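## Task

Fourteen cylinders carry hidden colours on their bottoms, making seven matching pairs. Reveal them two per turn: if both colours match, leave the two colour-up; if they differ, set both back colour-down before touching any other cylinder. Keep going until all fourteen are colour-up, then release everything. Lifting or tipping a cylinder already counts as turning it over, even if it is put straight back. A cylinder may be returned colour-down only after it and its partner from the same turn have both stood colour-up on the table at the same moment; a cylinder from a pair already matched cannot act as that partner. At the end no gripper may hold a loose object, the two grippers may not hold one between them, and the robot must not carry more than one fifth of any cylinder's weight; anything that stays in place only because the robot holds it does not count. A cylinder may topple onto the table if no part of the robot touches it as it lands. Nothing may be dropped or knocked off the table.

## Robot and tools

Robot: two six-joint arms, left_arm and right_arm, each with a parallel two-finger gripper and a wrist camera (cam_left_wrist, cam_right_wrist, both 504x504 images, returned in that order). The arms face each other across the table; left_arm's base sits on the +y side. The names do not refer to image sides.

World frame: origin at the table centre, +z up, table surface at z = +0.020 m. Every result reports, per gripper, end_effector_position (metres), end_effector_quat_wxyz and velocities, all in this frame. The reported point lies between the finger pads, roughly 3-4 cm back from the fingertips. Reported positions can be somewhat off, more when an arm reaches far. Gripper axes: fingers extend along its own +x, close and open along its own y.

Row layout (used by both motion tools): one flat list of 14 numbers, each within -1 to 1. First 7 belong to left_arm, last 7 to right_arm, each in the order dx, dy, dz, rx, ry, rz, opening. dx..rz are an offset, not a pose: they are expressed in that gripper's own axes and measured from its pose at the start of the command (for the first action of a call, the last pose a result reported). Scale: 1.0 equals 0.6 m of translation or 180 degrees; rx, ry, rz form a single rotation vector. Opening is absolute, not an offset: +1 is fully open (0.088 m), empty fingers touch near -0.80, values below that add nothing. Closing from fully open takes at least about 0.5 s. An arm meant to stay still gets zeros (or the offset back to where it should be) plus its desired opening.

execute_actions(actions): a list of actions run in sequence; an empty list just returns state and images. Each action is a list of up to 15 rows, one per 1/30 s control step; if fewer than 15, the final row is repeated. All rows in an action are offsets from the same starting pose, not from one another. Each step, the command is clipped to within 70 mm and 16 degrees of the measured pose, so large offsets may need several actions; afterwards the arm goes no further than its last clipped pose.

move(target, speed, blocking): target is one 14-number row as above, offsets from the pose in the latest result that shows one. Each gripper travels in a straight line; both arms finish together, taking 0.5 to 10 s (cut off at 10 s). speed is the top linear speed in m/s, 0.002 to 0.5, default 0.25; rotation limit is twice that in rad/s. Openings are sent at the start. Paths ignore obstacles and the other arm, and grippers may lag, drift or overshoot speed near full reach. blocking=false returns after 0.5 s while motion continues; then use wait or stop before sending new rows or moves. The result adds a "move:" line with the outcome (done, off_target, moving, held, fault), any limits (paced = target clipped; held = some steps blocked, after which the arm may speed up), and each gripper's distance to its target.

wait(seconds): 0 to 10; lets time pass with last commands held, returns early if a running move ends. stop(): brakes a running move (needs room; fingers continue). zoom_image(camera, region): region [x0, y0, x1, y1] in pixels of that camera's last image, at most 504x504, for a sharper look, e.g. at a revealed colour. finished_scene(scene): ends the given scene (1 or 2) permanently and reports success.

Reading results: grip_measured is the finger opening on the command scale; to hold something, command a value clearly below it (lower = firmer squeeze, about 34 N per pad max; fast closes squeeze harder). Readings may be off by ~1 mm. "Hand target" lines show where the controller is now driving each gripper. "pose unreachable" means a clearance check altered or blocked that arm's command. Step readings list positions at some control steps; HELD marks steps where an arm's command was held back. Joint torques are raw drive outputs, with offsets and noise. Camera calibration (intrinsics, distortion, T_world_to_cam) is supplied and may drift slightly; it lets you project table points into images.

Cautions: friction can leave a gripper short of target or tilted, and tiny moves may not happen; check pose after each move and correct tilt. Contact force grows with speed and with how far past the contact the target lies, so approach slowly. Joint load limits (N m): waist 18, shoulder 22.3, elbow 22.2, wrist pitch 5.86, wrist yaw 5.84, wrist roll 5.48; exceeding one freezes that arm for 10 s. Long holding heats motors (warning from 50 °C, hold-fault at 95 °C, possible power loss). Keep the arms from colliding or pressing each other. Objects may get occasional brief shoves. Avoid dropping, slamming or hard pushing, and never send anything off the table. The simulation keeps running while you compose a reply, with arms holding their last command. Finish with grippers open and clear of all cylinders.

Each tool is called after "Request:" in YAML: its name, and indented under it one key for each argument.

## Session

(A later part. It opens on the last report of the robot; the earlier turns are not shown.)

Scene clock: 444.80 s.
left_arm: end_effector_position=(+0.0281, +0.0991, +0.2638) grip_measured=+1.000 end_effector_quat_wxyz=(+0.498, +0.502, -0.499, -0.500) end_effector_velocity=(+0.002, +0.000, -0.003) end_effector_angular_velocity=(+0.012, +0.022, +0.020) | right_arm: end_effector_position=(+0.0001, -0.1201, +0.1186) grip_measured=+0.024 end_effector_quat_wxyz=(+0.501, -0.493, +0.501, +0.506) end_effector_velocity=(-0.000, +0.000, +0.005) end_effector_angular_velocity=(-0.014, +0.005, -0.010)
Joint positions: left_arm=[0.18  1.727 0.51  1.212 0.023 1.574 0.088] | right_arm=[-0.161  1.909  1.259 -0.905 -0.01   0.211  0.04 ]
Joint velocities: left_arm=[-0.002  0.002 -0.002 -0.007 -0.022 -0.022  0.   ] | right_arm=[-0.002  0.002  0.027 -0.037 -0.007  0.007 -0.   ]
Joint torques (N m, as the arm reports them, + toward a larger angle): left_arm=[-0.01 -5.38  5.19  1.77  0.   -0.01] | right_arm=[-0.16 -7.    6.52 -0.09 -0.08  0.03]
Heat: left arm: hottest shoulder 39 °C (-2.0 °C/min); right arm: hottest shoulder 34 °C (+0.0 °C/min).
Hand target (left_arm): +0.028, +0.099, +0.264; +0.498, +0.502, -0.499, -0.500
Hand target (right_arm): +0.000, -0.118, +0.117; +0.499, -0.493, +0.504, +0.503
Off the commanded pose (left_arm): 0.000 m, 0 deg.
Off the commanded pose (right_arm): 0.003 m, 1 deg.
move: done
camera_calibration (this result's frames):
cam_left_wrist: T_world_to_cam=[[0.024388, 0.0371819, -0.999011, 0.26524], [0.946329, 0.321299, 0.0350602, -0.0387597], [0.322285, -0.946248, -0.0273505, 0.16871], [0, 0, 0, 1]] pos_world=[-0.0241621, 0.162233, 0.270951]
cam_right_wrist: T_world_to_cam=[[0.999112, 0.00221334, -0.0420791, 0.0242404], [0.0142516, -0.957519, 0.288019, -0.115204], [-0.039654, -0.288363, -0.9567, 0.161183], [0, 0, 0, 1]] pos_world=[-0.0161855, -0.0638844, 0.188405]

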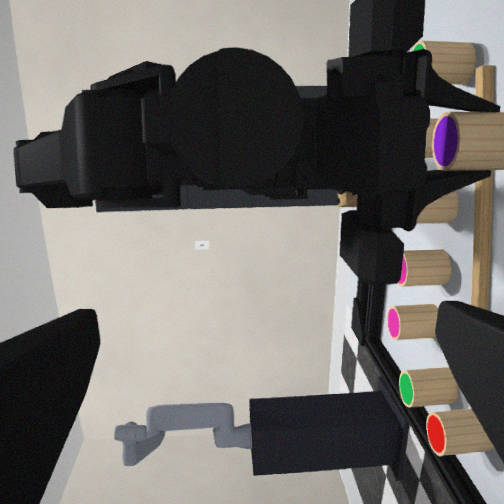

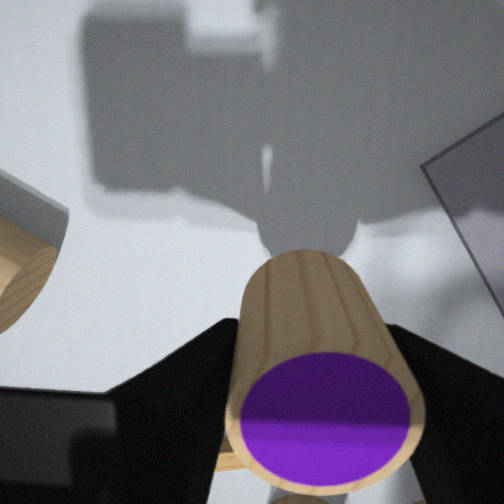

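Request:
move:
  target: [0,0,0,0,0,0,1,0.078,0,0,0,0.003,-0.003,-0.4]
  speed: 0.08

Request:
move:
  target: [0,0,0,0,0,0,1,0,0,0,0,0,0,0.5]

Request:
wait:
  seconds: 2

Request:
move:
  target: [0,0,0,0,0,0,1,0,0,0,0,0,0,-0.4]

Request:
move:
  target: [0,0,0,0,0,0,1,-0.15,0,0,0,0,0,-0.4]

Request:
move:
  target: [0,0,0,0,0,0,1,-0.165,-0.045,0.112,0,-0.497,0,-0.4]
  speed: 0.4

Scene clock: 448.97 s.
left_arm: end_effector_position=(+0.0281, +0.0991, +0.2638) grip_measured=+1.000 end_effector_quat_wxyz=(+0.498, +0.502, -0.499, -0.500) end_effector_velocity=(+0.000, +0.002, -0.001) end_effector_angular_velocity=(+0.007, +0.007, +0.005) | right_arm: end_effector_position=(-0.0009, -0.1150, +0.0786) grip_measured=+0.024 end_effector_quat_wxyz=(+0.504, -0.491, +0.497, +0.508) end_effector_velocity=(-0.000, +0.000, -0.001) end_effector_angular_velocity=(+0.001, +0.007, +0.020)
Joint positions: left_arm=[0.18  1.727 0.51  1.212 0.023 1.574 0.088] | right_arm=[-0.159  1.989  1.195 -0.751 -0.006  0.211  0.04 ]
Joint velocities: left_arm=[-0.002 -0.007 -0.007 -0.007 -0.007 -0.007  0.   ] | right_arm=[-0.002  0.002 -0.002  0.007 -0.007 -0.022 -0.   ]
Joint torques (N m, as the arm reports them, + toward a larger angle): left_arm=[-0.03 -5.37  5.13  1.72  0.   -0.04] | right_arm=[ 0.26 -7.37  3.57  0.29  0.1   0.1 ]
Heat: left arm: hottest shoulder 39 °C (-2.0 °C/min); right arm: hottest shoulder 35 °C (+1.0 °C/min).
Hand target (left_arm): +0.028, +0.099, +0.264; +0.498, +0.502, -0.499, -0.500
Hand target (right_arm): -0.000, -0.120, +0.072; +0.501, -0.498, +0.501, +0.501
Off the commanded pose (left_arm): 0.000 m, 0 deg.
Off the commanded pose (right_arm): 0.008 m, 1 deg.
move: done
camera_calibration (this result's frames):
cam_left_wrist: T_world_to_cam=[[0.024388, 0.0371819, -0.999011, 0.26524], [0.946329, 0.321299, 0.0350602, -0.0387597], [0.322285, -0.946248, -0.0273505, 0.16871], [0, 0, 0, 1]] pos_world=[-0.0241621, 0.162233, 0.270951]
cam_right_wrist: T_world_to_cam=[[0.999202, 0.00447707, -0.0397005, 0.0236661], [0.0153291, -0.960609, 0.277481, -0.0983514], [-0.0368944, -0.277868, -0.959911, 0.125877], [0, 0, 0, 1]] pos_world=[-0.0174954, -0.059606, 0.149061]

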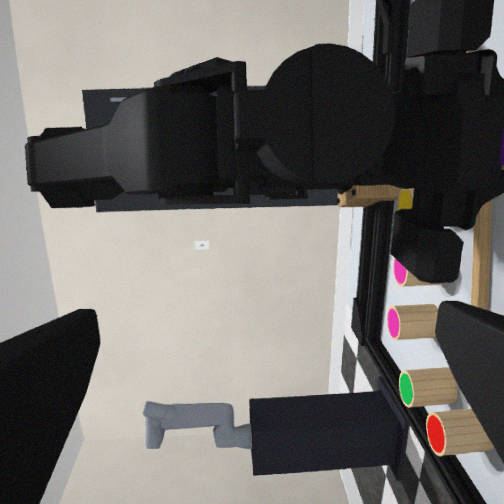

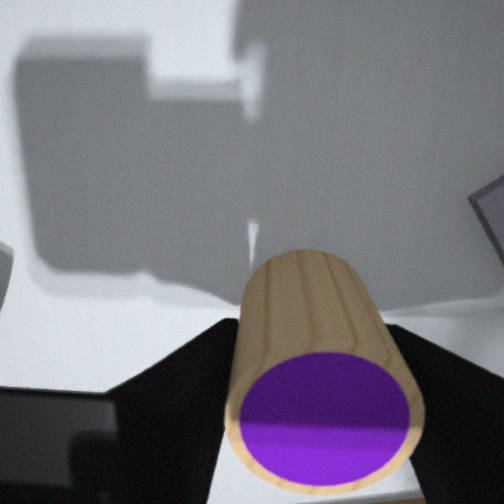

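Scene clock: 449.63 s.
left_arm: end_effector_position=(+0.0281, +0.0991, +0.2638) grip_measured=+1.000 end_effector_quat_wxyz=(+0.498, +0.502, -0.499, -0.500) end_effector_velocity=(+0.000, +0.002, -0.003) end_effector_angular_velocity=(+0.012, +0.022, +0.005) | right_arm: end_effector_position=(-0.0010, -0.1150, +0.0786) grip_measured=+0.498 end_effector_quat_wxyz=(+0.504, -0.491, +0.497, +0.508) end_effector_velocity=(+0.003, -0.007, -0.001) end_effector_angular_velocity=(-0.025, -0.013, +0.005)
Joint positions: left_arm=[0.18  1.727 0.51  1.212 0.023 1.574 0.088] | right_arm=[-0.159  1.989  1.195 -0.751 -0.006  0.211  0.063]
Joint velocities: left_arm=[-0.002 -0.002 -0.007 -0.007 -0.007 -0.022  0.   ] | right_arm=[-0.002 -0.002 -0.007 -0.022  0.007 -0.007  0.001]
Joint torques (N m, as the arm reports them, + toward a larger angle): left_arm=[-0.11 -5.37  5.15  1.74 -0.01 -0.04] | right_arm=[ 0.09 -8.71  4.88  0.14  0.01 -0.02]
Heat: left arm: hottest shoulder 39 °C (-2.0 °C/min); right arm: hottest shoulder 35 °C (+1.0 °C/min).
Hand target (left_arm): +0.028, +0.099, +0.264; +0.498, +0.502, -0.499, -0.500
Hand target (right_arm): -0.001, -0.115, +0.079; +0.504, -0.491, +0.497, +0.508
Off the commanded pose (left_arm): 0.000 m, 0 deg.
Off the commanded pose (right_arm): 0.000 m, 0 deg.
move: done
camera_calibration (this result's frames):
cam_left_wrist: T_world_to_cam=[[0.024388, 0.0371819, -0.999011, 0.26524], [0.946329, 0.321299, 0.0350602, -0.0387597], [0.322285, -0.946248, -0.0273505, 0.16871], [0, 0, 0, 1]] pos_world=[-0.0241621, 0.162233, 0.270951]
cam_right_wrist: T_world_to_cam=[[0.999188, 0.0041024, -0.0400826, 0.0237092], [0.0150781, -0.960591, 0.277555, -0.0983662], [-0.0373644, -0.277934, -0.959873, 0.125861], [0, 0, 0, 1]] pos_world=[-0.017504, -0.059606, 0.149063]

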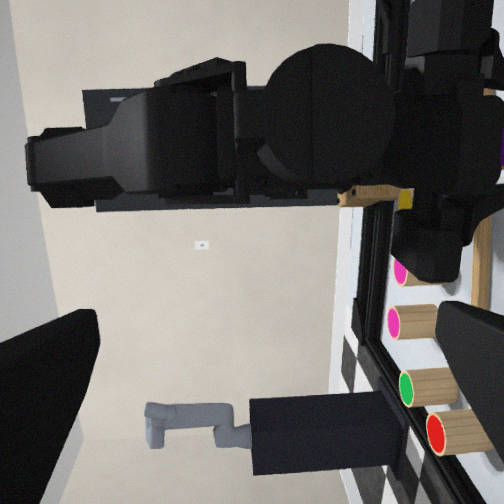

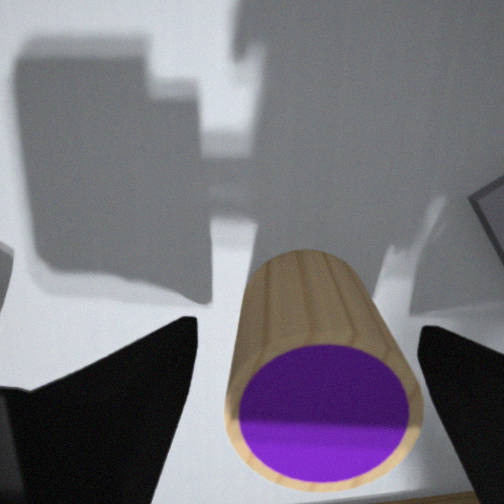

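Scene clock: 451.63 s.
left_arm: end_effector_position=(+0.0281, +0.0990, +0.2636) grip_measured=+1.000 end_effector_quat_wxyz=(+0.498, +0.502, -0.499, -0.501) end_effector_velocity=(+0.002, -0.000, +0.000) end_effector_angular_velocity=(+0.002, +0.007, +0.020) | right_arm: end_effector_position=(-0.0010, -0.1150, +0.0786) grip_measured=+0.500 end_effector_quat_wxyz=(+0.504, -0.491, +0.497, +0.508) end_effector_velocity=(-0.001, -0.005, +0.002) end_effector_angular_velocity=(-0.018, +0.004, -0.005)
Joint positions: left_arm=[0.18  1.727 0.51  1.212 0.023 1.574 0.088] | right_arm=[-0.159  1.989  1.195 -0.751 -0.006  0.211  0.063]
Joint velocities: left_arm=[-0.002 -0.002  0.002 -0.007 -0.022 -0.007  0.   ] | right_arm=[ 0.002 -0.007 -0.002 -0.022 -0.007  0.007 -0.   ]
Joint torques (N m, as the arm reports them, + toward a larger angle): left_arm=[ 0.03 -5.41  5.17  1.74 -0.01 -0.03] | right_arm=[ 0.04 -8.71  4.88  0.14  0.   -0.02]
Heat: left arm: hottest shoulder 39 °C (-2.0 °C/min); right arm: hottest shoulder 35 °C (+1.0 °C/min).
Hand target (left_arm): +0.028, +0.099, +0.264; +0.498, +0.502, -0.499, -0.500
Hand target (right_arm): -0.001, -0.115, +0.079; +0.504, -0.491, +0.497, +0.508
Off the commanded pose (left_arm): 0.000 m, 0 deg.
Off the commanded pose (right_arm): 0.000 m, 0 deg.
wait: 2.00 s; at rest by 0.17 s
camera_calibration (this result's frames):
cam_left_wrist: T_world_to_cam=[[0.0243791, 0.0375629, -0.998997, 0.265047], [0.946329, 0.321286, 0.0351744, -0.0387773], [0.322285, -0.946237, -0.0277142, 0.168783], [0, 0, 0, 1]] pos_world=[-0.0241616, 0.162211, 0.270823]
cam_right_wrist: T_world_to_cam=[[0.999188, 0.0041024, -0.0400826, 0.0237092], [0.0150781, -0.960591, 0.277555, -0.0983662], [-0.0373644, -0.277934, -0.959873, 0.125861], [0, 0, 0, 1]] pos_world=[-0.017504, -0.059606, 0.149063]

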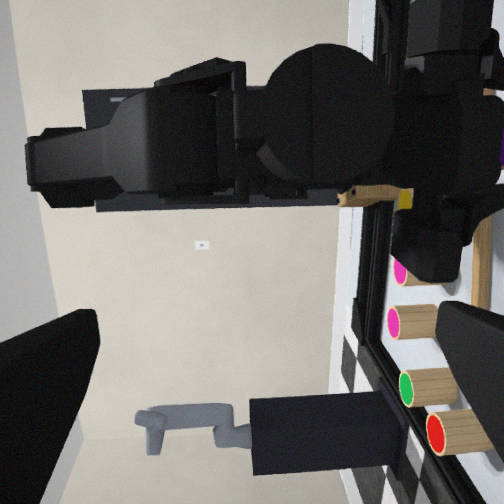

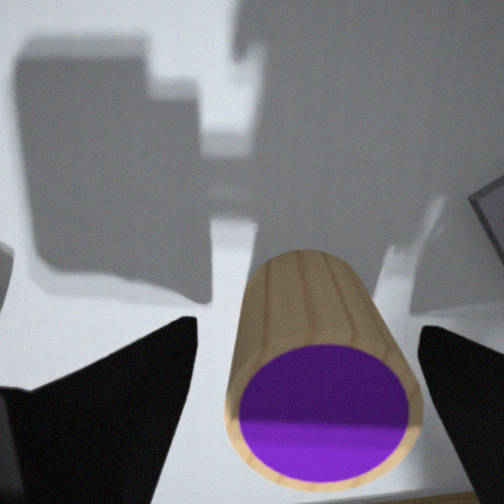

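Scene clock: 452.13 s.
left_arm: end_effector_position=(+0.0281, +0.0990, +0.2636) grip_measured=+1.000 end_effector_quat_wxyz=(+0.498, +0.502, -0.499, -0.501) end_effector_velocity=(+0.000, +0.001, -0.001) end_effector_angular_velocity=(+0.007, +0.007, +0.005) | right_arm: end_effector_position=(-0.0011, -0.1150, +0.0786) grip_measured=+0.025 end_effector_quat_wxyz=(+0.503, -0.491, +0.497, +0.508) end_effector_velocity=(+0.001, +0.001, +0.000) end_effector_angular_velocity=(+0.006, +0.009, -0.014)
Joint positions: left_arm=[0.18  1.727 0.51  1.212 0.023 1.574 0.088] | right_arm=[-0.159  1.989  1.195 -0.751 -0.006  0.211  0.04 ]
Joint velocities: left_arm=[-0.002 -0.002 -0.002 -0.007 -0.007 -0.007  0.   ] | right_arm=[-0.007 -0.002 -0.002  0.007 -0.007  0.007 -0.   ]
Joint torques (N m, as the arm reports them, + toward a larger angle): left_arm=[-0.13 -5.27  5.26  1.73  0.01 -0.04] | right_arm=[ 0.09 -8.7   4.85  0.16  0.   -0.01]
Heat: left arm: hottest shoulder 39 °C (-2.0 °C/min); right arm: hottest shoulder 35 °C (+1.0 °C/min).
Hand target (left_arm): +0.028, +0.099, +0.264; +0.498, +0.502, -0.499, -0.501
Hand target (right_arm): -0.001, -0.115, +0.079; +0.503, -0.491, +0.497, +0.508
Off the commanded pose (left_arm): 0.000 m, 0 deg.
Off the commanded pose (right_arm): 0.000 m, 0 deg.
move: done
camera_calibration (this result's frames):
cam_left_wrist: T_world_to_cam=[[0.0243791, 0.0375629, -0.998997, 0.265047], [0.946329, 0.321286, 0.0351744, -0.0387773], [0.322285, -0.946237, -0.0277142, 0.168783], [0, 0, 0, 1]] pos_world=[-0.0241616, 0.162211, 0.270823]
cam_right_wrist: T_world_to_cam=[[0.999173, 0.0041089, -0.0404556, 0.0237954], [0.015191, -0.960569, 0.277626, -0.0983799], [-0.0377197, -0.27801, -0.959837, 0.125844], [0, 0, 0, 1]] pos_world=[-0.0175344, -0.0596125, 0.149065]

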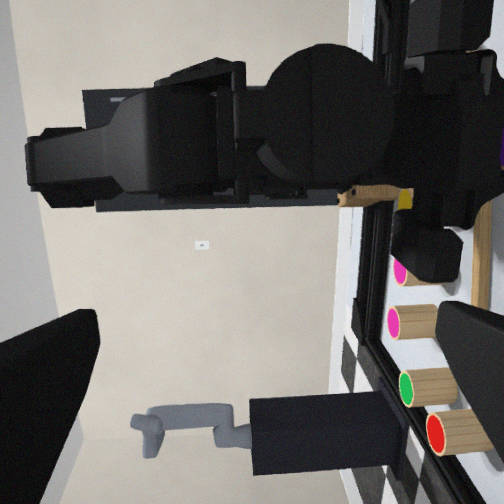

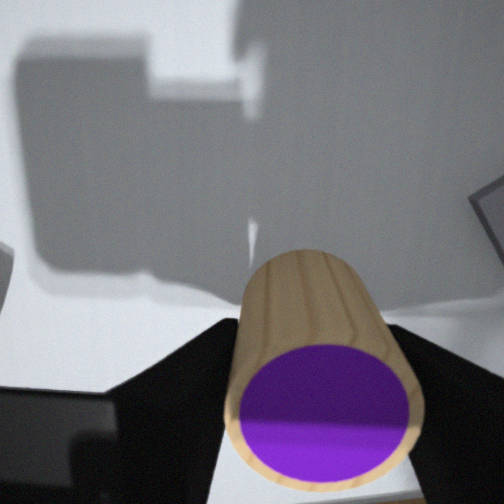

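Scene clock: 453.03 s.
left_arm: end_effector_position=(+0.0281, +0.0991, +0.2635) grip_measured=+1.000 end_effector_quat_wxyz=(+0.498, +0.502, -0.499, -0.501) end_effector_velocity=(+0.000, +0.001, +0.000) end_effector_angular_velocity=(+0.002, +0.007, +0.005) | right_arm: end_effector_position=(-0.0000, -0.1198, +0.1636) grip_measured=+0.024 end_effector_quat_wxyz=(+0.501, -0.495, +0.500, +0.504) end_effector_velocity=(+0.000, -0.001, +0.004) end_effector_angular_velocity=(-0.009, +0.006, +0.005)
Joint positions: left_arm=[0.18  1.727 0.51  1.212 0.023 1.574 0.088] | right_arm=[-0.159  1.858  1.38  -1.081 -0.006  0.211  0.04 ]
Joint velocities: left_arm=[-0.002 -0.007 -0.002 -0.007 -0.007 -0.007  0.   ] | right_arm=[-0.002 -0.002  0.012 -0.022 -0.007 -0.007 -0.   ]
Joint torques (N m, as the arm reports them, + toward a larger angle): left_arm=[-0.11 -5.37  5.21  1.74  0.01 -0.08] | right_arm=[-0.1  -8.93  6.92 -0.06  0.   -0.05]
Heat: left arm: hottest shoulder 39 °C (-2.0 °C/min); right arm: hottest shoulder 36 °C (+3.0 °C/min).
Hand target (left_arm): +0.028, +0.099, +0.264; +0.498, +0.502, -0.499, -0.501
Hand target (right_arm): -0.000, -0.117, +0.168; +0.503, -0.491, +0.497, +0.508
Off the commanded pose (left_arm): 0.000 m, 0 deg.
Off the commanded pose (right_arm): 0.006 m, 1 deg.
move: done
camera_calibration (this result's frames):
cam_left_wrist: T_world_to_cam=[[0.0243703, 0.0379439, -0.998983, 0.264866], [0.946329, 0.321272, 0.0352885, -0.0388252], [0.322284, -0.946226, -0.028078, 0.16895], [0, 0, 0, 1]] pos_world=[-0.0241634, 0.162289, 0.27071]
cam_right_wrist: T_world_to_cam=[[0.999287, 0.00357028, -0.0375735, 0.0256999], [0.014356, -0.956645, 0.290903, -0.128289], [-0.0349059, -0.291235, -0.956014, 0.203917], [0, 0, 0, 1]] pos_world=[-0.016722, -0.0634309, 0.233233]

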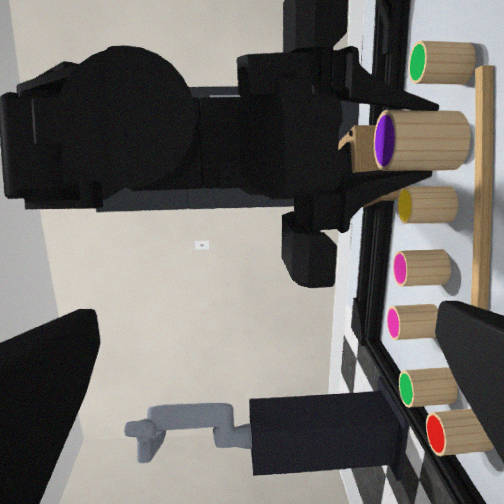

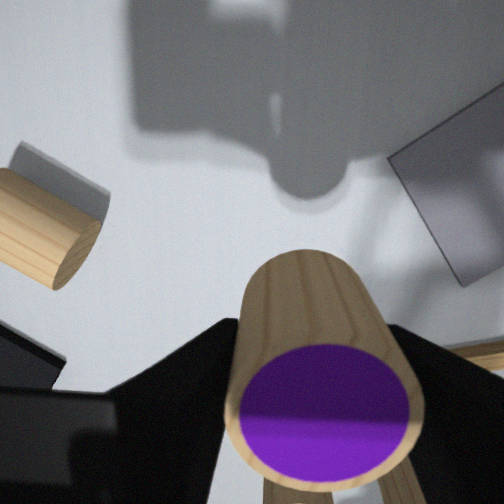

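Scene clock: 455.60 s.
left_arm: end_effector_position=(+0.0281, +0.0991, +0.2635) grip_measured=+1.000 end_effector_quat_wxyz=(+0.498, +0.502, -0.499, -0.501) end_effector_velocity=(+0.002, +0.001, -0.001) end_effector_angular_velocity=(+0.007, -0.007, +0.019) | right_arm: end_effector_position=(+0.0267, -0.0526, +0.2711) grip_measured=+0.024 end_effector_quat_wxyz=(+0.705, +0.016, +0.003, +0.709) end_effector_velocity=(+0.000, -0.001, -0.001) end_effector_angular_velocity=(+0.007, -0.021, +0.005)
Joint positions: left_arm=[0.18  1.727 0.51  1.212 0.023 1.574 0.088] | right_arm=[-0.192  1.556  0.493  1.08   0.171  0.024  0.04 ]
Joint velocities: left_arm=[-0.002 -0.002 -0.002 -0.007 -0.022  0.007  0.   ] | right_arm=[-0.002  0.007 -0.007  0.022 -0.007 -0.022 -0.   ]
Joint torques (N m, as the arm reports them, + toward a larger angle): left_arm=[-0.01 -5.41  5.06  1.77 -0.01 -0.04] | right_arm=[-0.22 -4.73  4.06  2.1  -0.13 -0.19]
Heat: left arm: hottest shoulder 39 °C (-2.0 °C/min); right arm: hottest shoulder 36 °C (+3.0 °C/min).
Hand target (left_arm): +0.028, +0.099, +0.264; +0.498, +0.502, -0.499, -0.501
Hand target (right_arm): +0.028, -0.054, +0.264; +0.705, +0.006, +0.006, +0.709
Off the commanded pose (left_arm): 0.000 m, 0 deg.
Off the commanded pose (right_arm): 0.008 m, 1 deg.
move: done
camera_calibration (this result's frames):
cam_left_wrist: T_world_to_cam=[[0.0243703, 0.0379439, -0.998983, 0.264866], [0.946329, 0.321272, 0.0352885, -0.0388252], [0.322284, -0.946226, -0.028078, 0.16895], [0, 0, 0, 1]] pos_world=[-0.0241634, 0.162289, 0.27071]
cam_right_wrist: T_world_to_cam=[[0.999182, 0.0344155, -0.021214, 0.0000025713], [-0.0105797, -0.283856, -0.958809, 0.279212], [-0.0390196, 0.958249, -0.28326, 0.210672], [0, 0, 0, 1]] pos_world=[0.0111718, -0.12262, 0.327386]

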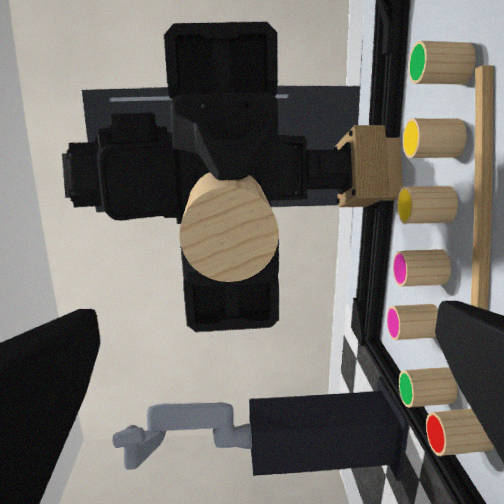

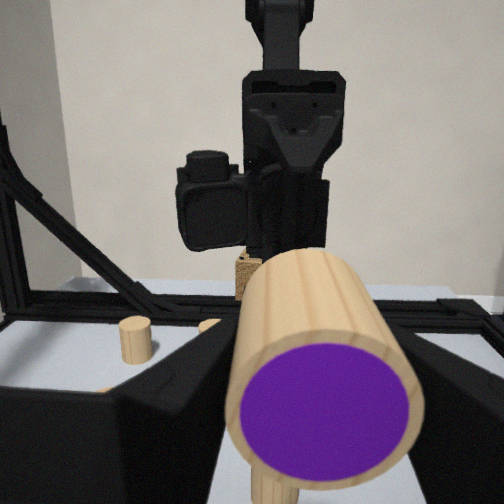

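Request:
move:
  target: [0.1845,0.019,0,0,0,0,1,0,0,0,0,0,0,-0.4]
  speed: 0.15

Request:
move:
  target: [0,0,0,0,0,0,-0.4,0,0,0,0,0,0,-0.4]

Request:
move:
  target: [0,0,0,0,0,0,-0.4,0,0,0,0,0,0,1]

Request:
move:
  target: [-0.135,0,0,0,0,0,-0.4,0,0,0,0,0,0,1]

Request:
move:
  target: [-0.117,-0.255,-0.145,0,0,-0.495,-0.4,-0.143,-0.42,-0.19,0,0.505,0,0.5]
  speed: 0.4

Scene clock: 460.37 s.
left_arm: end_effector_position=(+0.0292, -0.0090, +0.2749) grip_measured=+1.000 end_effector_quat_wxyz=(+0.498, +0.501, -0.500, -0.501) end_effector_velocity=(-0.000, -0.002, -0.002) end_effector_angular_velocity=(+0.007, +0.007, +0.005) | right_arm: end_effector_position=(+0.0266, -0.0527, +0.2707) grip_measured=+0.024 end_effector_quat_wxyz=(+0.705, +0.015, +0.003, +0.709) end_effector_velocity=(+0.000, -0.001, +0.003) end_effector_angular_velocity=(+0.012, -0.005, +0.005)
Joint positions: left_arm=[0.177 2.003 0.986 1.013 0.023 1.574 0.088] | right_arm=[-0.192  1.557  0.493  1.082  0.171  0.023  0.04 ]
Joint velocities: left_arm=[-0.002  0.007  0.007 -0.007 -0.007 -0.007  0.   ] | right_arm=[-0.002 -0.007 -0.002  0.007 -0.007 -0.007 -0.   ]
Joint torques (N m, as the arm reports them, + toward a larger angle): left_arm=[-0.38 -6.83  7.14  1.61 -0.16 -0.03] | right_arm=[ 0.04 -6.02  5.51  1.74  0.    0.01]
Heat: left arm: hottest shoulder 39 °C (-1.0 °C/min); right arm: hottest shoulder 35 °C (+2.0 °C/min).
Hand target (left_arm): +0.029, -0.012, +0.274; +0.498, +0.502, -0.499, -0.501
Hand target (right_arm): +0.027, -0.053, +0.271; +0.705, +0.016, +0.003, +0.709
Off the commanded pose (left_arm): 0.003 m, 0 deg.
Off the commanded pose (right_arm): 0.000 m, 0 deg.
move: done
camera_calibration (this result's frames):
cam_left_wrist: T_world_to_cam=[[0.024495, 0.0367357, -0.999025, 0.280275], [0.947183, 0.318784, 0.0349461, -0.00547015], [0.319757, -0.947115, -0.0269868, 0.0663308], [0, 0, 0, 1]] pos_world=[-0.0228938, 0.0542706, 0.281983]
cam_right_wrist: T_world_to_cam=[[0.999179, 0.0347823, -0.0207725, -0.0000557345], [-0.0100373, -0.284217, -0.958707, 0.278749], [-0.0392499, 0.958129, -0.283635, 0.210704], [0, 0, 0, 1]] pos_world=[0.0111237, -0.122654, 0.327]

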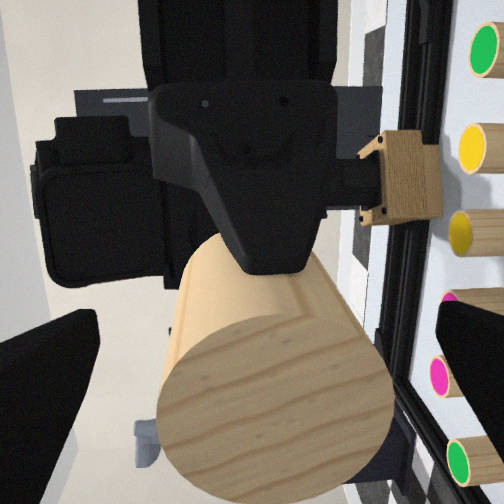

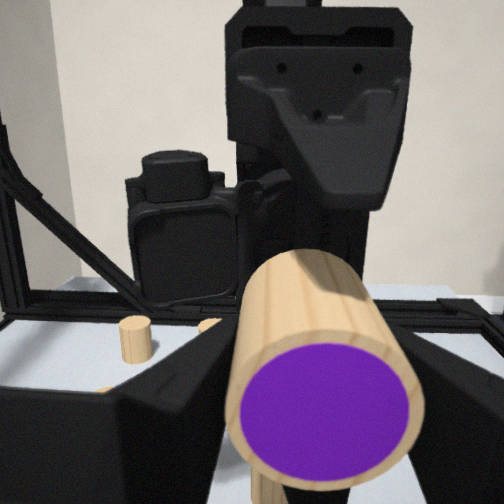

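Scene clock: 460.87 s.
left_arm: end_effector_position=(+0.0292, -0.0091, +0.2752) grip_measured=+0.042 end_effector_quat_wxyz=(+0.498, +0.501, -0.501, -0.501) end_effector_velocity=(-0.000, +0.001, -0.001) end_effector_angular_velocity=(+0.007, +0.007, +0.005) | right_arm: end_effector_position=(+0.0266, -0.0527, +0.2701) grip_measured=+0.024 end_effector_quat_wxyz=(+0.705, +0.014, +0.004, +0.709) end_effector_velocity=(-0.002, -0.001, -0.002) end_effector_angular_velocity=(-0.007, -0.009, +0.010)
Joint positions: left_arm=[0.177 2.004 0.986 1.015 0.023 1.574 0.041] | right_arm=[-0.192  1.557  0.493  1.079  0.171  0.023  0.04 ]
Joint velocities: left_arm=[-0.002 -0.002 -0.002 -0.007 -0.007 -0.007 -0.   ] | right_arm=[ 0.002 -0.002 -0.002 -0.007 -0.007 -0.007 -0.   ]
Joint torques (N m, as the arm reports them, + toward a larger angle): left_arm=[-0.07 -7.68  5.99  1.57 -0.01 -0.03] | right_arm=[ 0.07 -5.94  5.48  2.1   0.    0.  ]
Heat: left arm: hottest shoulder 39 °C (-1.0 °C/min); right arm: hottest shoulder 35 °C (+2.0 °C/min).
Hand target (left_arm): +0.029, -0.009, +0.275; +0.498, +0.501, -0.500, -0.501
Hand target (right_arm): +0.027, -0.053, +0.271; +0.705, +0.015, +0.003, +0.709
Off the commanded pose (left_arm): 0.000 m, 0 deg.
Off the commanded pose (right_arm): 0.001 m, 0 deg.
move: done
camera_calibration (this result's frames):
cam_left_wrist: T_world_to_cam=[[0.0245342, 0.0348305, -0.999092, 0.280652], [0.947182, 0.31885, 0.0343752, -0.00529766], [0.319758, -0.947165, -0.0251681, 0.0657512], [0, 0, 0, 1]] pos_world=[-0.0228922, 0.0541912, 0.282234]
cam_right_wrist: T_world_to_cam=[[0.99919, 0.0347205, -0.0203428, -0.00018757], [-0.009525, -0.287096, -0.957854, 0.277724], [-0.0390975, 0.957272, -0.286533, 0.211241], [0, 0, 0, 1]] pos_world=[0.0110917, -0.122475, 0.326543]

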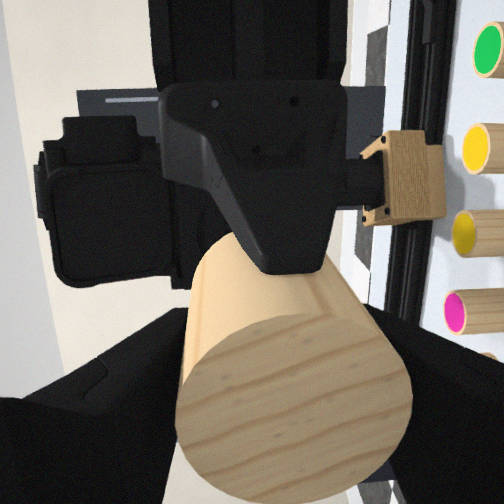

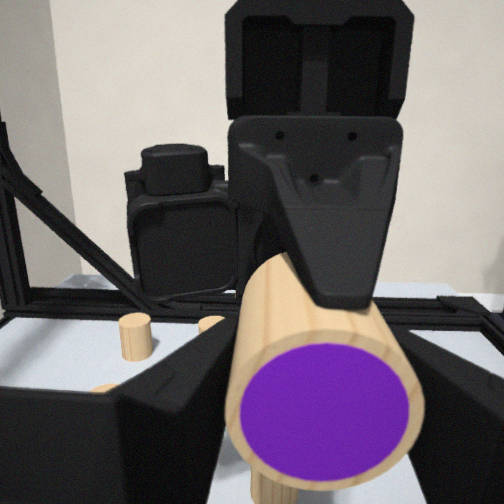

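Scene clock: 461.57 s.
left_arm: end_effector_position=(+0.0292, -0.0091, +0.2748) grip_measured=+0.041 end_effector_quat_wxyz=(+0.498, +0.501, -0.500, -0.501) end_effector_velocity=(-0.002, -0.000, +0.001) end_effector_angular_velocity=(+0.002, +0.007, -0.010) | right_arm: end_effector_position=(+0.0266, -0.0527, +0.2702) grip_measured=+1.000 end_effector_quat_wxyz=(+0.705, +0.014, +0.004, +0.709) end_effector_velocity=(-0.002, -0.001, -0.002) end_effector_angular_velocity=(-0.007, -0.009, +0.010)
Joint positions: left_arm=[0.177 2.004 0.986 1.013 0.023 1.574 0.041] | right_arm=[-0.192  1.557  0.493  1.079  0.171  0.023  0.088]
Joint velocities: left_arm=[-0.002 -0.002  0.002 -0.007  0.007 -0.007 -0.   ] | right_arm=[ 0.002 -0.002 -0.002 -0.007 -0.007 -0.007  0.   ]
Joint torques (N m, as the arm reports them, + toward a larger angle): left_arm=[-0.01 -7.77  5.92  1.9   0.01 -0.06] | right_arm=[ 0.05 -5.89  5.43  1.79  0.   -0.01]
Heat: left arm: hottest shoulder 39 °C (-1.0 °C/min); right arm: hottest shoulder 35 °C (+1.0 °C/min).
Hand target (left_arm): +0.029, -0.009, +0.275; +0.498, +0.501, -0.501, -0.501
Hand target (right_arm): +0.027, -0.053, +0.270; +0.705, +0.014, +0.004, +0.709
Off the commanded pose (left_arm): 0.000 m, 0 deg.
Off the commanded pose (right_arm): 0.000 m, 0 deg.
move: done
camera_calibration (this result's frames):
cam_left_wrist: T_world_to_cam=[[0.024495, 0.0367357, -0.999025, 0.280236], [0.947183, 0.318784, 0.0349461, -0.00544131], [0.319757, -0.947115, -0.0269868, 0.0662425], [0, 0, 0, 1]] pos_world=[-0.022892, 0.0541792, 0.28194]
cam_right_wrist: T_world_to_cam=[[0.999189, 0.0347282, -0.0203965, -0.000171108], [-0.009589, -0.286737, -0.957961, 0.277852], [-0.0391167, 0.95738, -0.286171, 0.211174], [0, 0, 0, 1]] pos_world=[0.0110957, -0.122497, 0.3266]

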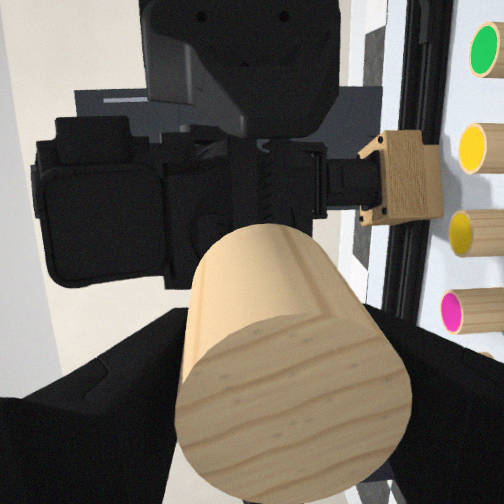

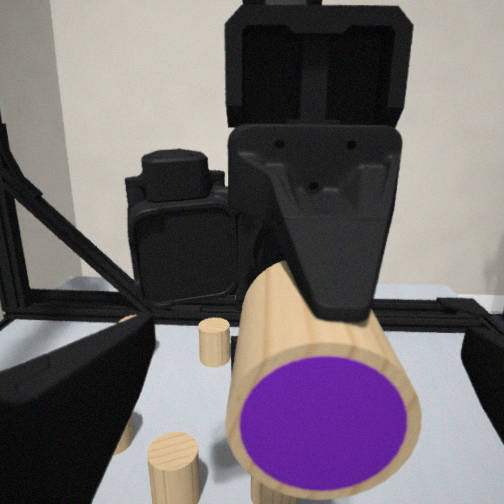

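Scene clock: 462.50 s.
left_arm: end_effector_position=(+0.0284, +0.0699, +0.2703) grip_measured=+0.040 end_effector_quat_wxyz=(+0.495, +0.505, -0.496, -0.504) end_effector_velocity=(-0.000, +0.002, -0.002) end_effector_angular_velocity=(+0.017, +0.008, +0.005) | right_arm: end_effector_position=(+0.0266, -0.0527, +0.2702) grip_measured=+1.000 end_effector_quat_wxyz=(+0.705, +0.014, +0.004, +0.709) end_effector_velocity=(+0.002, -0.001, +0.002) end_effector_angular_velocity=(+0.007, -0.006, -0.010)
Joint positions: left_arm=[0.179 1.777 0.64  1.119 0.023 1.574 0.041] | right_arm=[-0.192  1.557  0.493  1.079  0.171  0.023  0.088]
Joint velocities: left_arm=[-0.002 -0.012 -0.007 -0.022 -0.007 -0.007  0.   ] | right_arm=[-0.002 -0.002 -0.002  0.007  0.007 -0.007  0.   ]
Joint torques (N m, as the arm reports them, + toward a larger angle): left_arm=[ 0.27 -7.26  4.98  2.11  0.15 -0.05] | right_arm=[ 0.06 -5.94  5.44  1.83  0.02 -0.01]
Heat: left arm: hottest shoulder 39 °C (-1.0 °C/min); right arm: hottest shoulder 35 °C (+1.0 °C/min).
Hand target (left_arm): +0.029, +0.072, +0.275; +0.498, +0.501, -0.500, -0.501
Hand target (right_arm): +0.027, -0.053, +0.270; +0.705, +0.014, +0.004, +0.709
Off the commanded pose (left_arm): 0.005 m, 1 deg.
Off the commanded pose (right_arm): 0.000 m, 0 deg.
move: done
camera_calibration (this result's frames):
cam_left_wrist: T_world_to_cam=[[0.0241168, 0.0504947, -0.998433, 0.271769], [0.946585, 0.320082, 0.0390523, -0.0309373], [0.321553, -0.946043, -0.0400782, 0.144636], [0, 0, 0, 1]] pos_world=[-0.0237773, 0.133011, 0.278348]
cam_right_wrist: T_world_to_cam=[[0.999189, 0.0347282, -0.0203965, -0.000171108], [-0.009589, -0.286737, -0.957961, 0.277852], [-0.0391167, 0.95738, -0.286171, 0.211174], [0, 0, 0, 1]] pos_world=[0.0110957, -0.122497, 0.3266]

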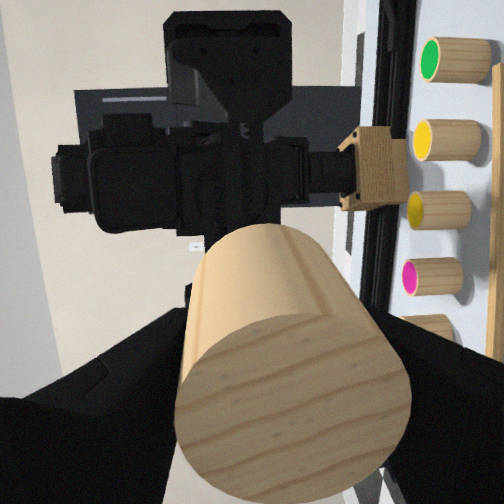

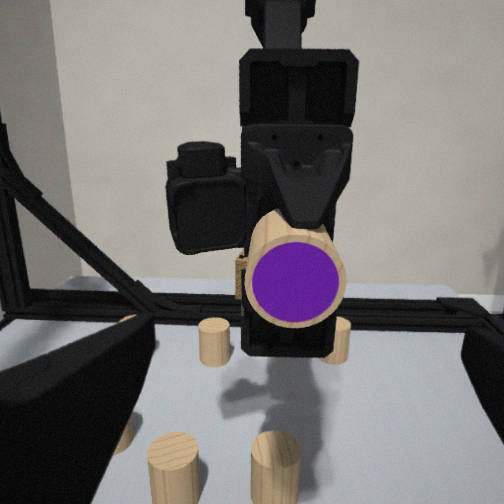

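Scene clock: 465.10 s.
left_arm: end_effector_position=(+0.1138, +0.1441, +0.1192) grip_measured=+0.039 end_effector_quat_wxyz=(+0.004, +0.705, +0.002, -0.709) end_effector_velocity=(-0.002, +0.001, -0.002) end_effector_angular_velocity=(+0.014, -0.004, -0.015) | right_arm: end_effector_position=(+0.2752, -0.1359, +0.1539) grip_measured=+0.500 end_effector_quat_wxyz=(+0.501, -0.494, +0.503, +0.503) end_effector_velocity=(-0.004, -0.005, -0.003) end_effector_angular_velocity=(-0.031, +0.029, +0.005)
Joint positions: left_arm=[ 0.399  2.111  1.454 -0.913  0.006  1.805  0.041] | right_arm=[-0.94   2.008  1.547 -1.11  -0.012 -0.566  0.063]
Joint velocities: left_arm=[-0.007  0.007  0.002 -0.007 -0.007  0.007 -0.   ] | right_arm=[-0.002  0.012  0.007 -0.037 -0.007 -0.007 -0.   ]
Joint torques (N m, as the arm reports them, + toward a larger angle): left_arm=[ 0.26 -7.19  6.68  0.   -0.13  0.09] | right_arm=[-0.08 -7.65  6.86 -0.1   0.04 -0.23]
Heat: left arm: hottest shoulder 39 °C (-2.0 °C/min); right arm: hottest shoulder 35 °C (+1.0 °C/min).
Hand target (left_arm): +0.116, +0.143, +0.118; +0.002, +0.707, +0.003, -0.707
Hand target (right_arm): +0.277, -0.135, +0.151; +0.497, -0.497, +0.504, +0.502
Off the commanded pose (left_arm): 0.002 m, 1 deg.
Off the commanded pose (right_arm): 0.006 m, 1 deg.
move: done
camera_calibration (this result's frames):
cam_left_wrist: T_world_to_cam=[[0.0132903, 0.999457, 0.0301624, -0.143017], [0.948469, -0.0221517, 0.316095, -0.113487], [0.316592, 0.0244071, -0.948248, 0.150264], [0, 0, 0, 1]] pos_world=[0.0619673, 0.136758, 0.182674]
cam_right_wrist: T_world_to_cam=[[0.999229, -0.00114767, -0.0392559, -0.249989], [0.0104568, -0.955714, 0.294111, -0.144101], [-0.037855, -0.294294, -0.954965, 0.199824], [0, 0, 0, 1]] pos_world=[0.258867, -0.079199, 0.223392]

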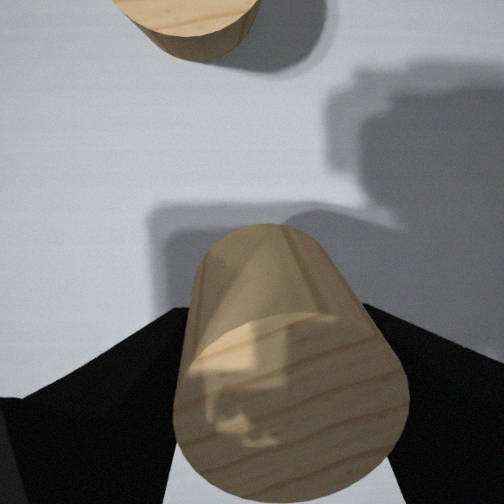

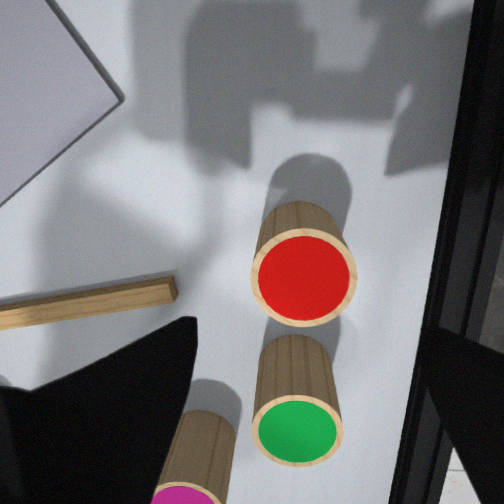

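Request:
move:
  target: [0.083,0,0,0,0,0,-0.4,0.131,-0.004,-0.006,0,0,0,0.5]
  speed: 0.1

Request:
move:
  target: [0,0,0,0,0,0,0.4,0,0,0,0,0,0,-0.4]

Request:
move:
  target: [-0.15,0,0,0,0,0,0.4,-0.15,0,0,0,0,0,-0.4]

Request:
move:
  target: [-0.19,0.077,0.142,0,0,0.506,1,-0.158,0.413,0.145,0,-0.497,0,-0.4]
  speed: 0.4

Scene clock: 470.30 s.
left_arm: end_effector_position=(+0.1143, +0.1424, +0.0741) grip_measured=+0.035 end_effector_quat_wxyz=(+0.007, +0.706, -0.001, -0.708) end_effector_velocity=(+0.001, +0.003, +0.000) end_effector_angular_velocity=(+0.009, -0.005, +0.010) | right_arm: end_effector_position=(+0.2782, -0.1348, +0.0833) grip_measured=+0.500 end_effector_quat_wxyz=(+0.509, -0.492, +0.496, +0.503) end_effector_velocity=(-0.005, -0.004, -0.002) end_effector_angular_velocity=(-0.011, +0.033, +0.005)
Joint positions: left_arm=[ 0.399  2.191  1.383 -0.753  0.005  1.805  0.041] | right_arm=[-0.945  2.092  1.375 -0.831 -0.012 -0.567  0.063]
Joint velocities: left_arm=[ 0.002 -0.002 -0.002 -0.007 -0.007 -0.007 -0.   ] | right_arm=[-0.002  0.002 -0.002 -0.022 -0.022 -0.007 -0.   ]
Joint torques (N m, as the arm reports them, + toward a larger angle): left_arm=[-0.17 -7.15  4.54  0.58  0.06  0.01] | right_arm=[-0.21 -8.29  3.69  0.34 -0.07 -0.2 ]
Heat: left arm: hottest shoulder 40 °C (+0.0 °C/min); right arm: hottest shoulder 36 °C (+2.0 °C/min).
Hand target (left_arm): +0.114, +0.144, +0.069; +0.004, +0.705, +0.002, -0.709
Hand target (right_arm): +0.276, -0.139, +0.075; +0.500, -0.494, +0.503, +0.503
Off the commanded pose (left_arm): 0.005 m, 1 deg.
Off the commanded pose (right_arm): 0.009 m, 1 deg.
move: off_target (right_arm)
camera_calibration (this result's frames):
cam_left_wrist: T_world_to_cam=[[0.013222, 0.999683, 0.0214044, -0.139374], [0.947653, -0.0193579, 0.318714, -0.100233], [0.319027, 0.0160699, -0.947609, 0.108307], [0, 0, 0, 1]] pos_world=[0.0622758, 0.135649, 0.137562]
cam_right_wrist: T_world_to_cam=[[0.999635, -0.00396655, -0.0267356, -0.257316], [0.00357577, -0.96107, 0.276283, -0.119617], [-0.0267907, -0.276278, -0.960704, 0.132605], [0, 0, 0, 1]] pos_world=[0.261203, -0.0793455, 0.153563]

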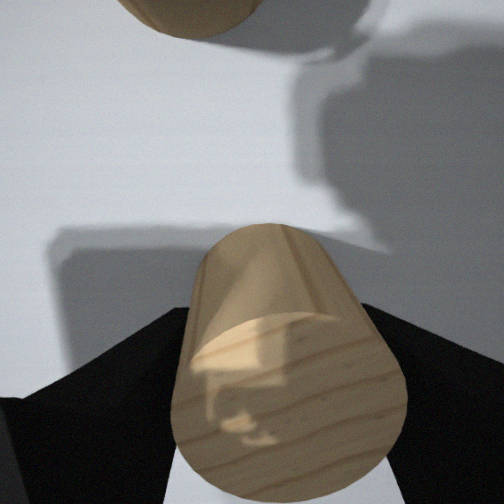

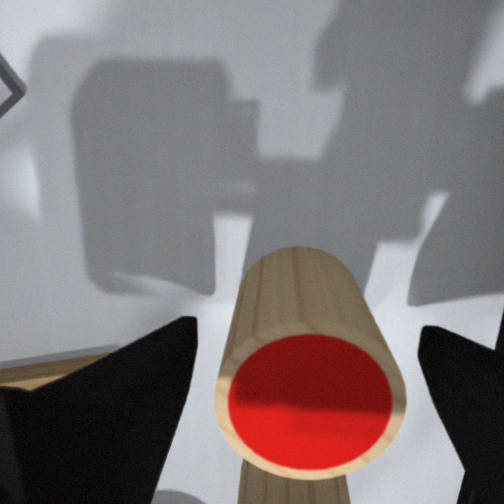

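Scene clock: 470.97 s.
left_arm: end_effector_position=(+0.1143, +0.1424, +0.0740) grip_measured=+0.398 end_effector_quat_wxyz=(+0.007, +0.706, -0.001, -0.708) end_effector_velocity=(-0.002, +0.000, -0.001) end_effector_angular_velocity=(-0.001, -0.008, +0.000) | right_arm: end_effector_position=(+0.2780, -0.1348, +0.0833) grip_measured=+0.026 end_effector_quat_wxyz=(+0.509, -0.491, +0.496, +0.503) end_effector_velocity=(-0.001, -0.002, +0.000) end_effector_angular_velocity=(-0.002, +0.010, +0.005)
Joint positions: left_arm=[ 0.399  2.191  1.383 -0.753  0.005  1.805  0.059] | right_arm=[-0.945  2.092  1.375 -0.832 -0.013 -0.567  0.04 ]
Joint velocities: left_arm=[-0.007 -0.002 -0.007  0.007 -0.007 -0.007  0.001] | right_arm=[-0.002 -0.002 -0.002 -0.007 -0.007 -0.007 -0.   ]
Joint torques (N m, as the arm reports them, + toward a larger angle): left_arm=[-0.06 -8.18  5.13  0.21  0.06  0.02] | right_arm=[ 0.07 -9.62  5.    0.19  0.   -0.02]
Heat: left arm: hottest shoulder 40 °C (+0.0 °C/min); right arm: hottest shoulder 36 °C (+2.0 °C/min).
Hand target (left_arm): +0.114, +0.142, +0.074; +0.007, +0.706, -0.001, -0.708
Hand target (right_arm): +0.278, -0.135, +0.083; +0.509, -0.492, +0.496, +0.503
Off the commanded pose (left_arm): 0.000 m, 0 deg.
Off the commanded pose (right_arm): 0.000 m, 0 deg.
move: done
camera_calibration (this result's frames):
cam_left_wrist: T_world_to_cam=[[0.013224, 0.999675, 0.0217734, -0.139449], [0.947682, -0.0194759, 0.31862, -0.100155], [0.318941, 0.0164209, -0.947632, 0.108139], [0, 0, 0, 1]] pos_world=[0.0622689, 0.135677, 0.137423]
cam_right_wrist: T_world_to_cam=[[0.999595, -0.00432298, -0.0281197, -0.257003], [0.00361605, -0.961067, 0.276292, -0.119671], [-0.0282193, -0.276282, -0.960662, 0.132977], [0, 0, 0, 1]] pos_world=[0.261085, -0.079384, 0.153584]

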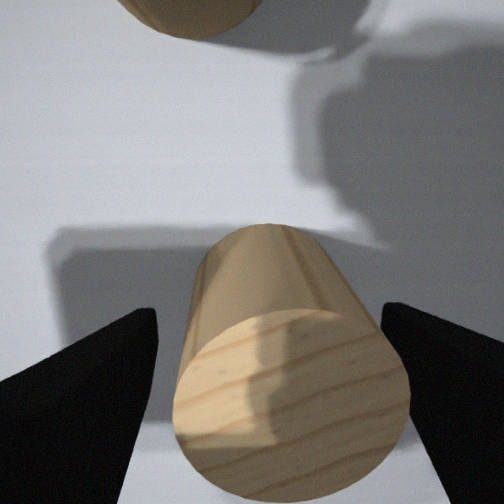

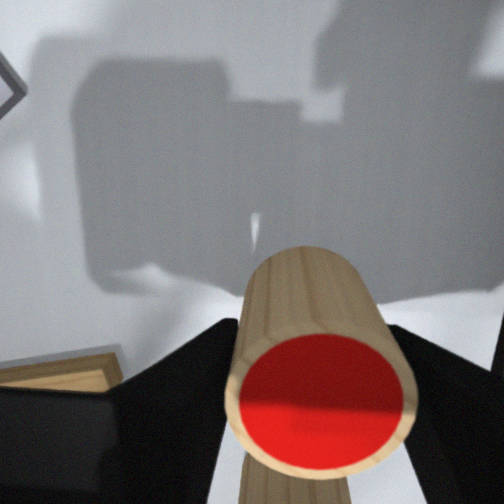

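Scene clock: 471.87 s.
left_arm: end_effector_position=(+0.1136, +0.1452, +0.1584) grip_measured=+0.400 end_effector_quat_wxyz=(+0.002, +0.705, +0.004, -0.709) end_effector_velocity=(+0.002, +0.003, +0.004) end_effector_angular_velocity=(+0.013, -0.020, +0.019) | right_arm: end_effector_position=(+0.2759, -0.1385, +0.1691) grip_measured=+0.026 end_effector_quat_wxyz=(+0.505, -0.492, +0.500, +0.503) end_effector_velocity=(+0.001, +0.001, +0.004) end_effector_angular_velocity=(+0.010, +0.002, +0.005)
Joint positions: left_arm=[ 0.399  2.059  1.539 -1.055  0.005  1.805  0.059] | right_arm=[-0.946  1.981  1.569 -1.149 -0.013 -0.567  0.04 ]
Joint velocities: left_arm=[-0.002 -0.007  0.007 -0.022 -0.022 -0.022 -0.   ] | right_arm=[-0.002 -0.002  0.012 -0.007 -0.007 -0.007 -0.   ]
Joint torques (N m, as the arm reports them, + toward a larger angle): left_arm=[-0.06 -8.73  6.82 -0.07  0.05  0.03] | right_arm=[-0.18 -9.67  6.9  -0.12 -0.04 -0.11]
Heat: left arm: hottest shoulder 40 °C (+0.0 °C/min); right arm: hottest shoulder 36 °C (+2.0 °C/min).
Hand target (left_arm): +0.114, +0.143, +0.164; +0.007, +0.706, -0.001, -0.708
Hand target (right_arm): +0.278, -0.137, +0.173; +0.509, -0.491, +0.496, +0.504
Off the commanded pose (left_arm): 0.006 m, 1 deg.
Off the commanded pose (right_arm): 0.005 m, 1 deg.
move: done
camera_calibration (this result's frames):
cam_left_wrist: T_world_to_cam=[[0.0133177, 0.999297, 0.0350541, -0.146122], [0.948728, -0.0237008, 0.315204, -0.125319], [0.315813, 0.029059, -0.948376, 0.186979], [0, 0, 0, 1]] pos_world=[0.0617891, 0.137616, 0.22195]
cam_right_wrist: T_world_to_cam=[[0.999399, -0.00500364, -0.0343105, -0.251528], [0.00500218, -0.958375, 0.285468, -0.148496], [-0.0343107, -0.285468, -0.957774, 0.214233], [0, 0, 0, 1]] pos_world=[0.25947, -0.0824172, 0.238948]

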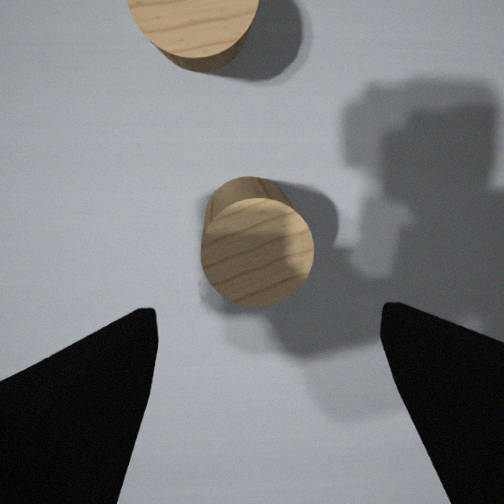

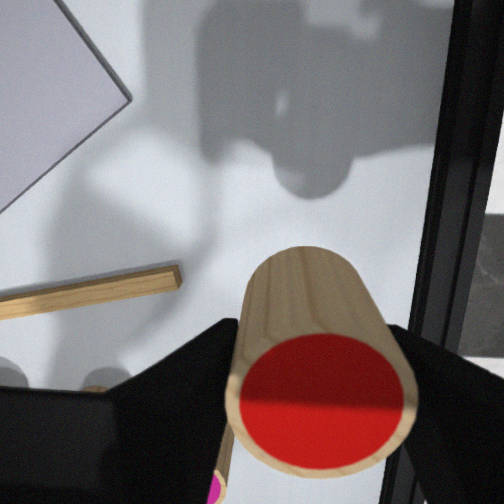

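Scene clock: 474.47 s.
left_arm: end_effector_position=(+0.0289, +0.0982, +0.2773) grip_measured=+1.000 end_effector_quat_wxyz=(+0.505, +0.494, -0.507, -0.495) end_effector_velocity=(-0.002, +0.001, +0.001) end_effector_angular_velocity=(-0.012, +0.022, -0.001) | right_arm: end_effector_position=(+0.0297, -0.0515, +0.2754) grip_measured=+0.025 end_effector_quat_wxyz=(+0.708, +0.019, +0.002, +0.706) end_effector_velocity=(-0.000, -0.001, -0.007) end_effector_angular_velocity=(-0.022, +0.003, +0.005)
Joint positions: left_arm=[0.185 1.697 0.523 1.196 0.031 1.57  0.088] | right_arm=[-0.2    1.548  0.501  1.071  0.171  0.025  0.04 ]
Joint velocities: left_arm=[-0.007  0.002 -0.007  0.022 -0.007 -0.022  0.   ] | right_arm=[-0.002  0.007 -0.007 -0.007 -0.007  0.007 -0.   ]
Joint torques (N m, as the arm reports them, + toward a larger angle): left_arm=[-0.28 -4.55  4.64  2.   -0.19 -0.12] | right_arm=[ 0.25 -5.03  4.05  2.11  0.13 -0.16]
Heat: left arm: hottest shoulder 40 °C (+0.0 °C/min); right arm: hottest shoulder 36 °C (+2.0 °C/min).
Hand target (left_arm): +0.029, +0.099, +0.273; +0.505, +0.496, -0.502, -0.497
Hand target (right_arm): +0.029, -0.053, +0.268; +0.708, +0.010, +0.004, +0.706
Off the commanded pose (left_arm): 0.005 m, 1 deg.
Off the commanded pose (right_arm): 0.009 m, 2 deg.
move: off_target (right_arm)
camera_calibration (this result's frames):
cam_left_wrist: T_world_to_cam=[[0.0218196, 0.00928578, -0.999719, 0.281793], [0.947515, 0.318835, 0.0236417, -0.0362792], [0.318965, -0.947765, -0.00184155, 0.161169], [0, 0, 0, 1]] pos_world=[-0.0231809, 0.161701, 0.282869]
cam_right_wrist: T_world_to_cam=[[0.999372, 0.0269652, -0.0229892, -0.00287453], [-0.0146301, -0.276906, -0.960786, 0.284711], [-0.0322736, 0.960519, -0.276337, 0.208933], [0, 0, 0, 1]] pos_world=[0.0137811, -0.121769, 0.331216]

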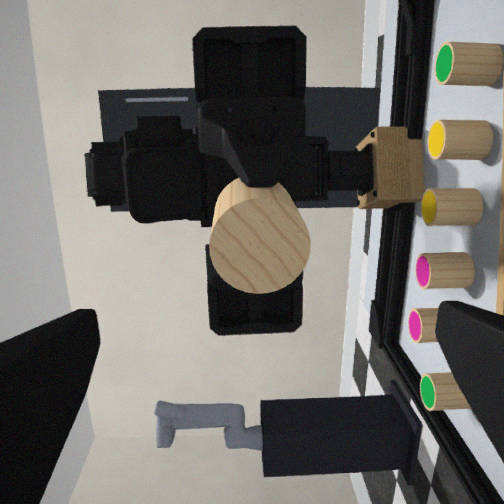

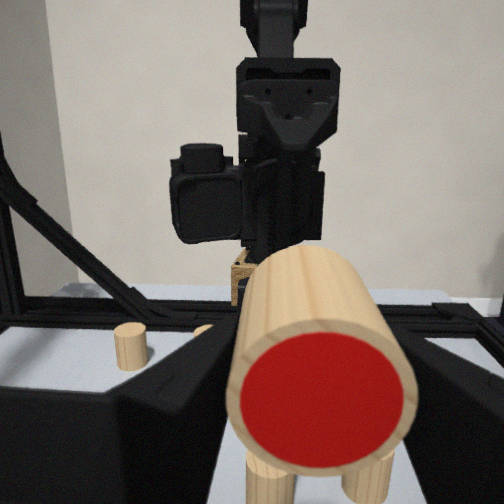

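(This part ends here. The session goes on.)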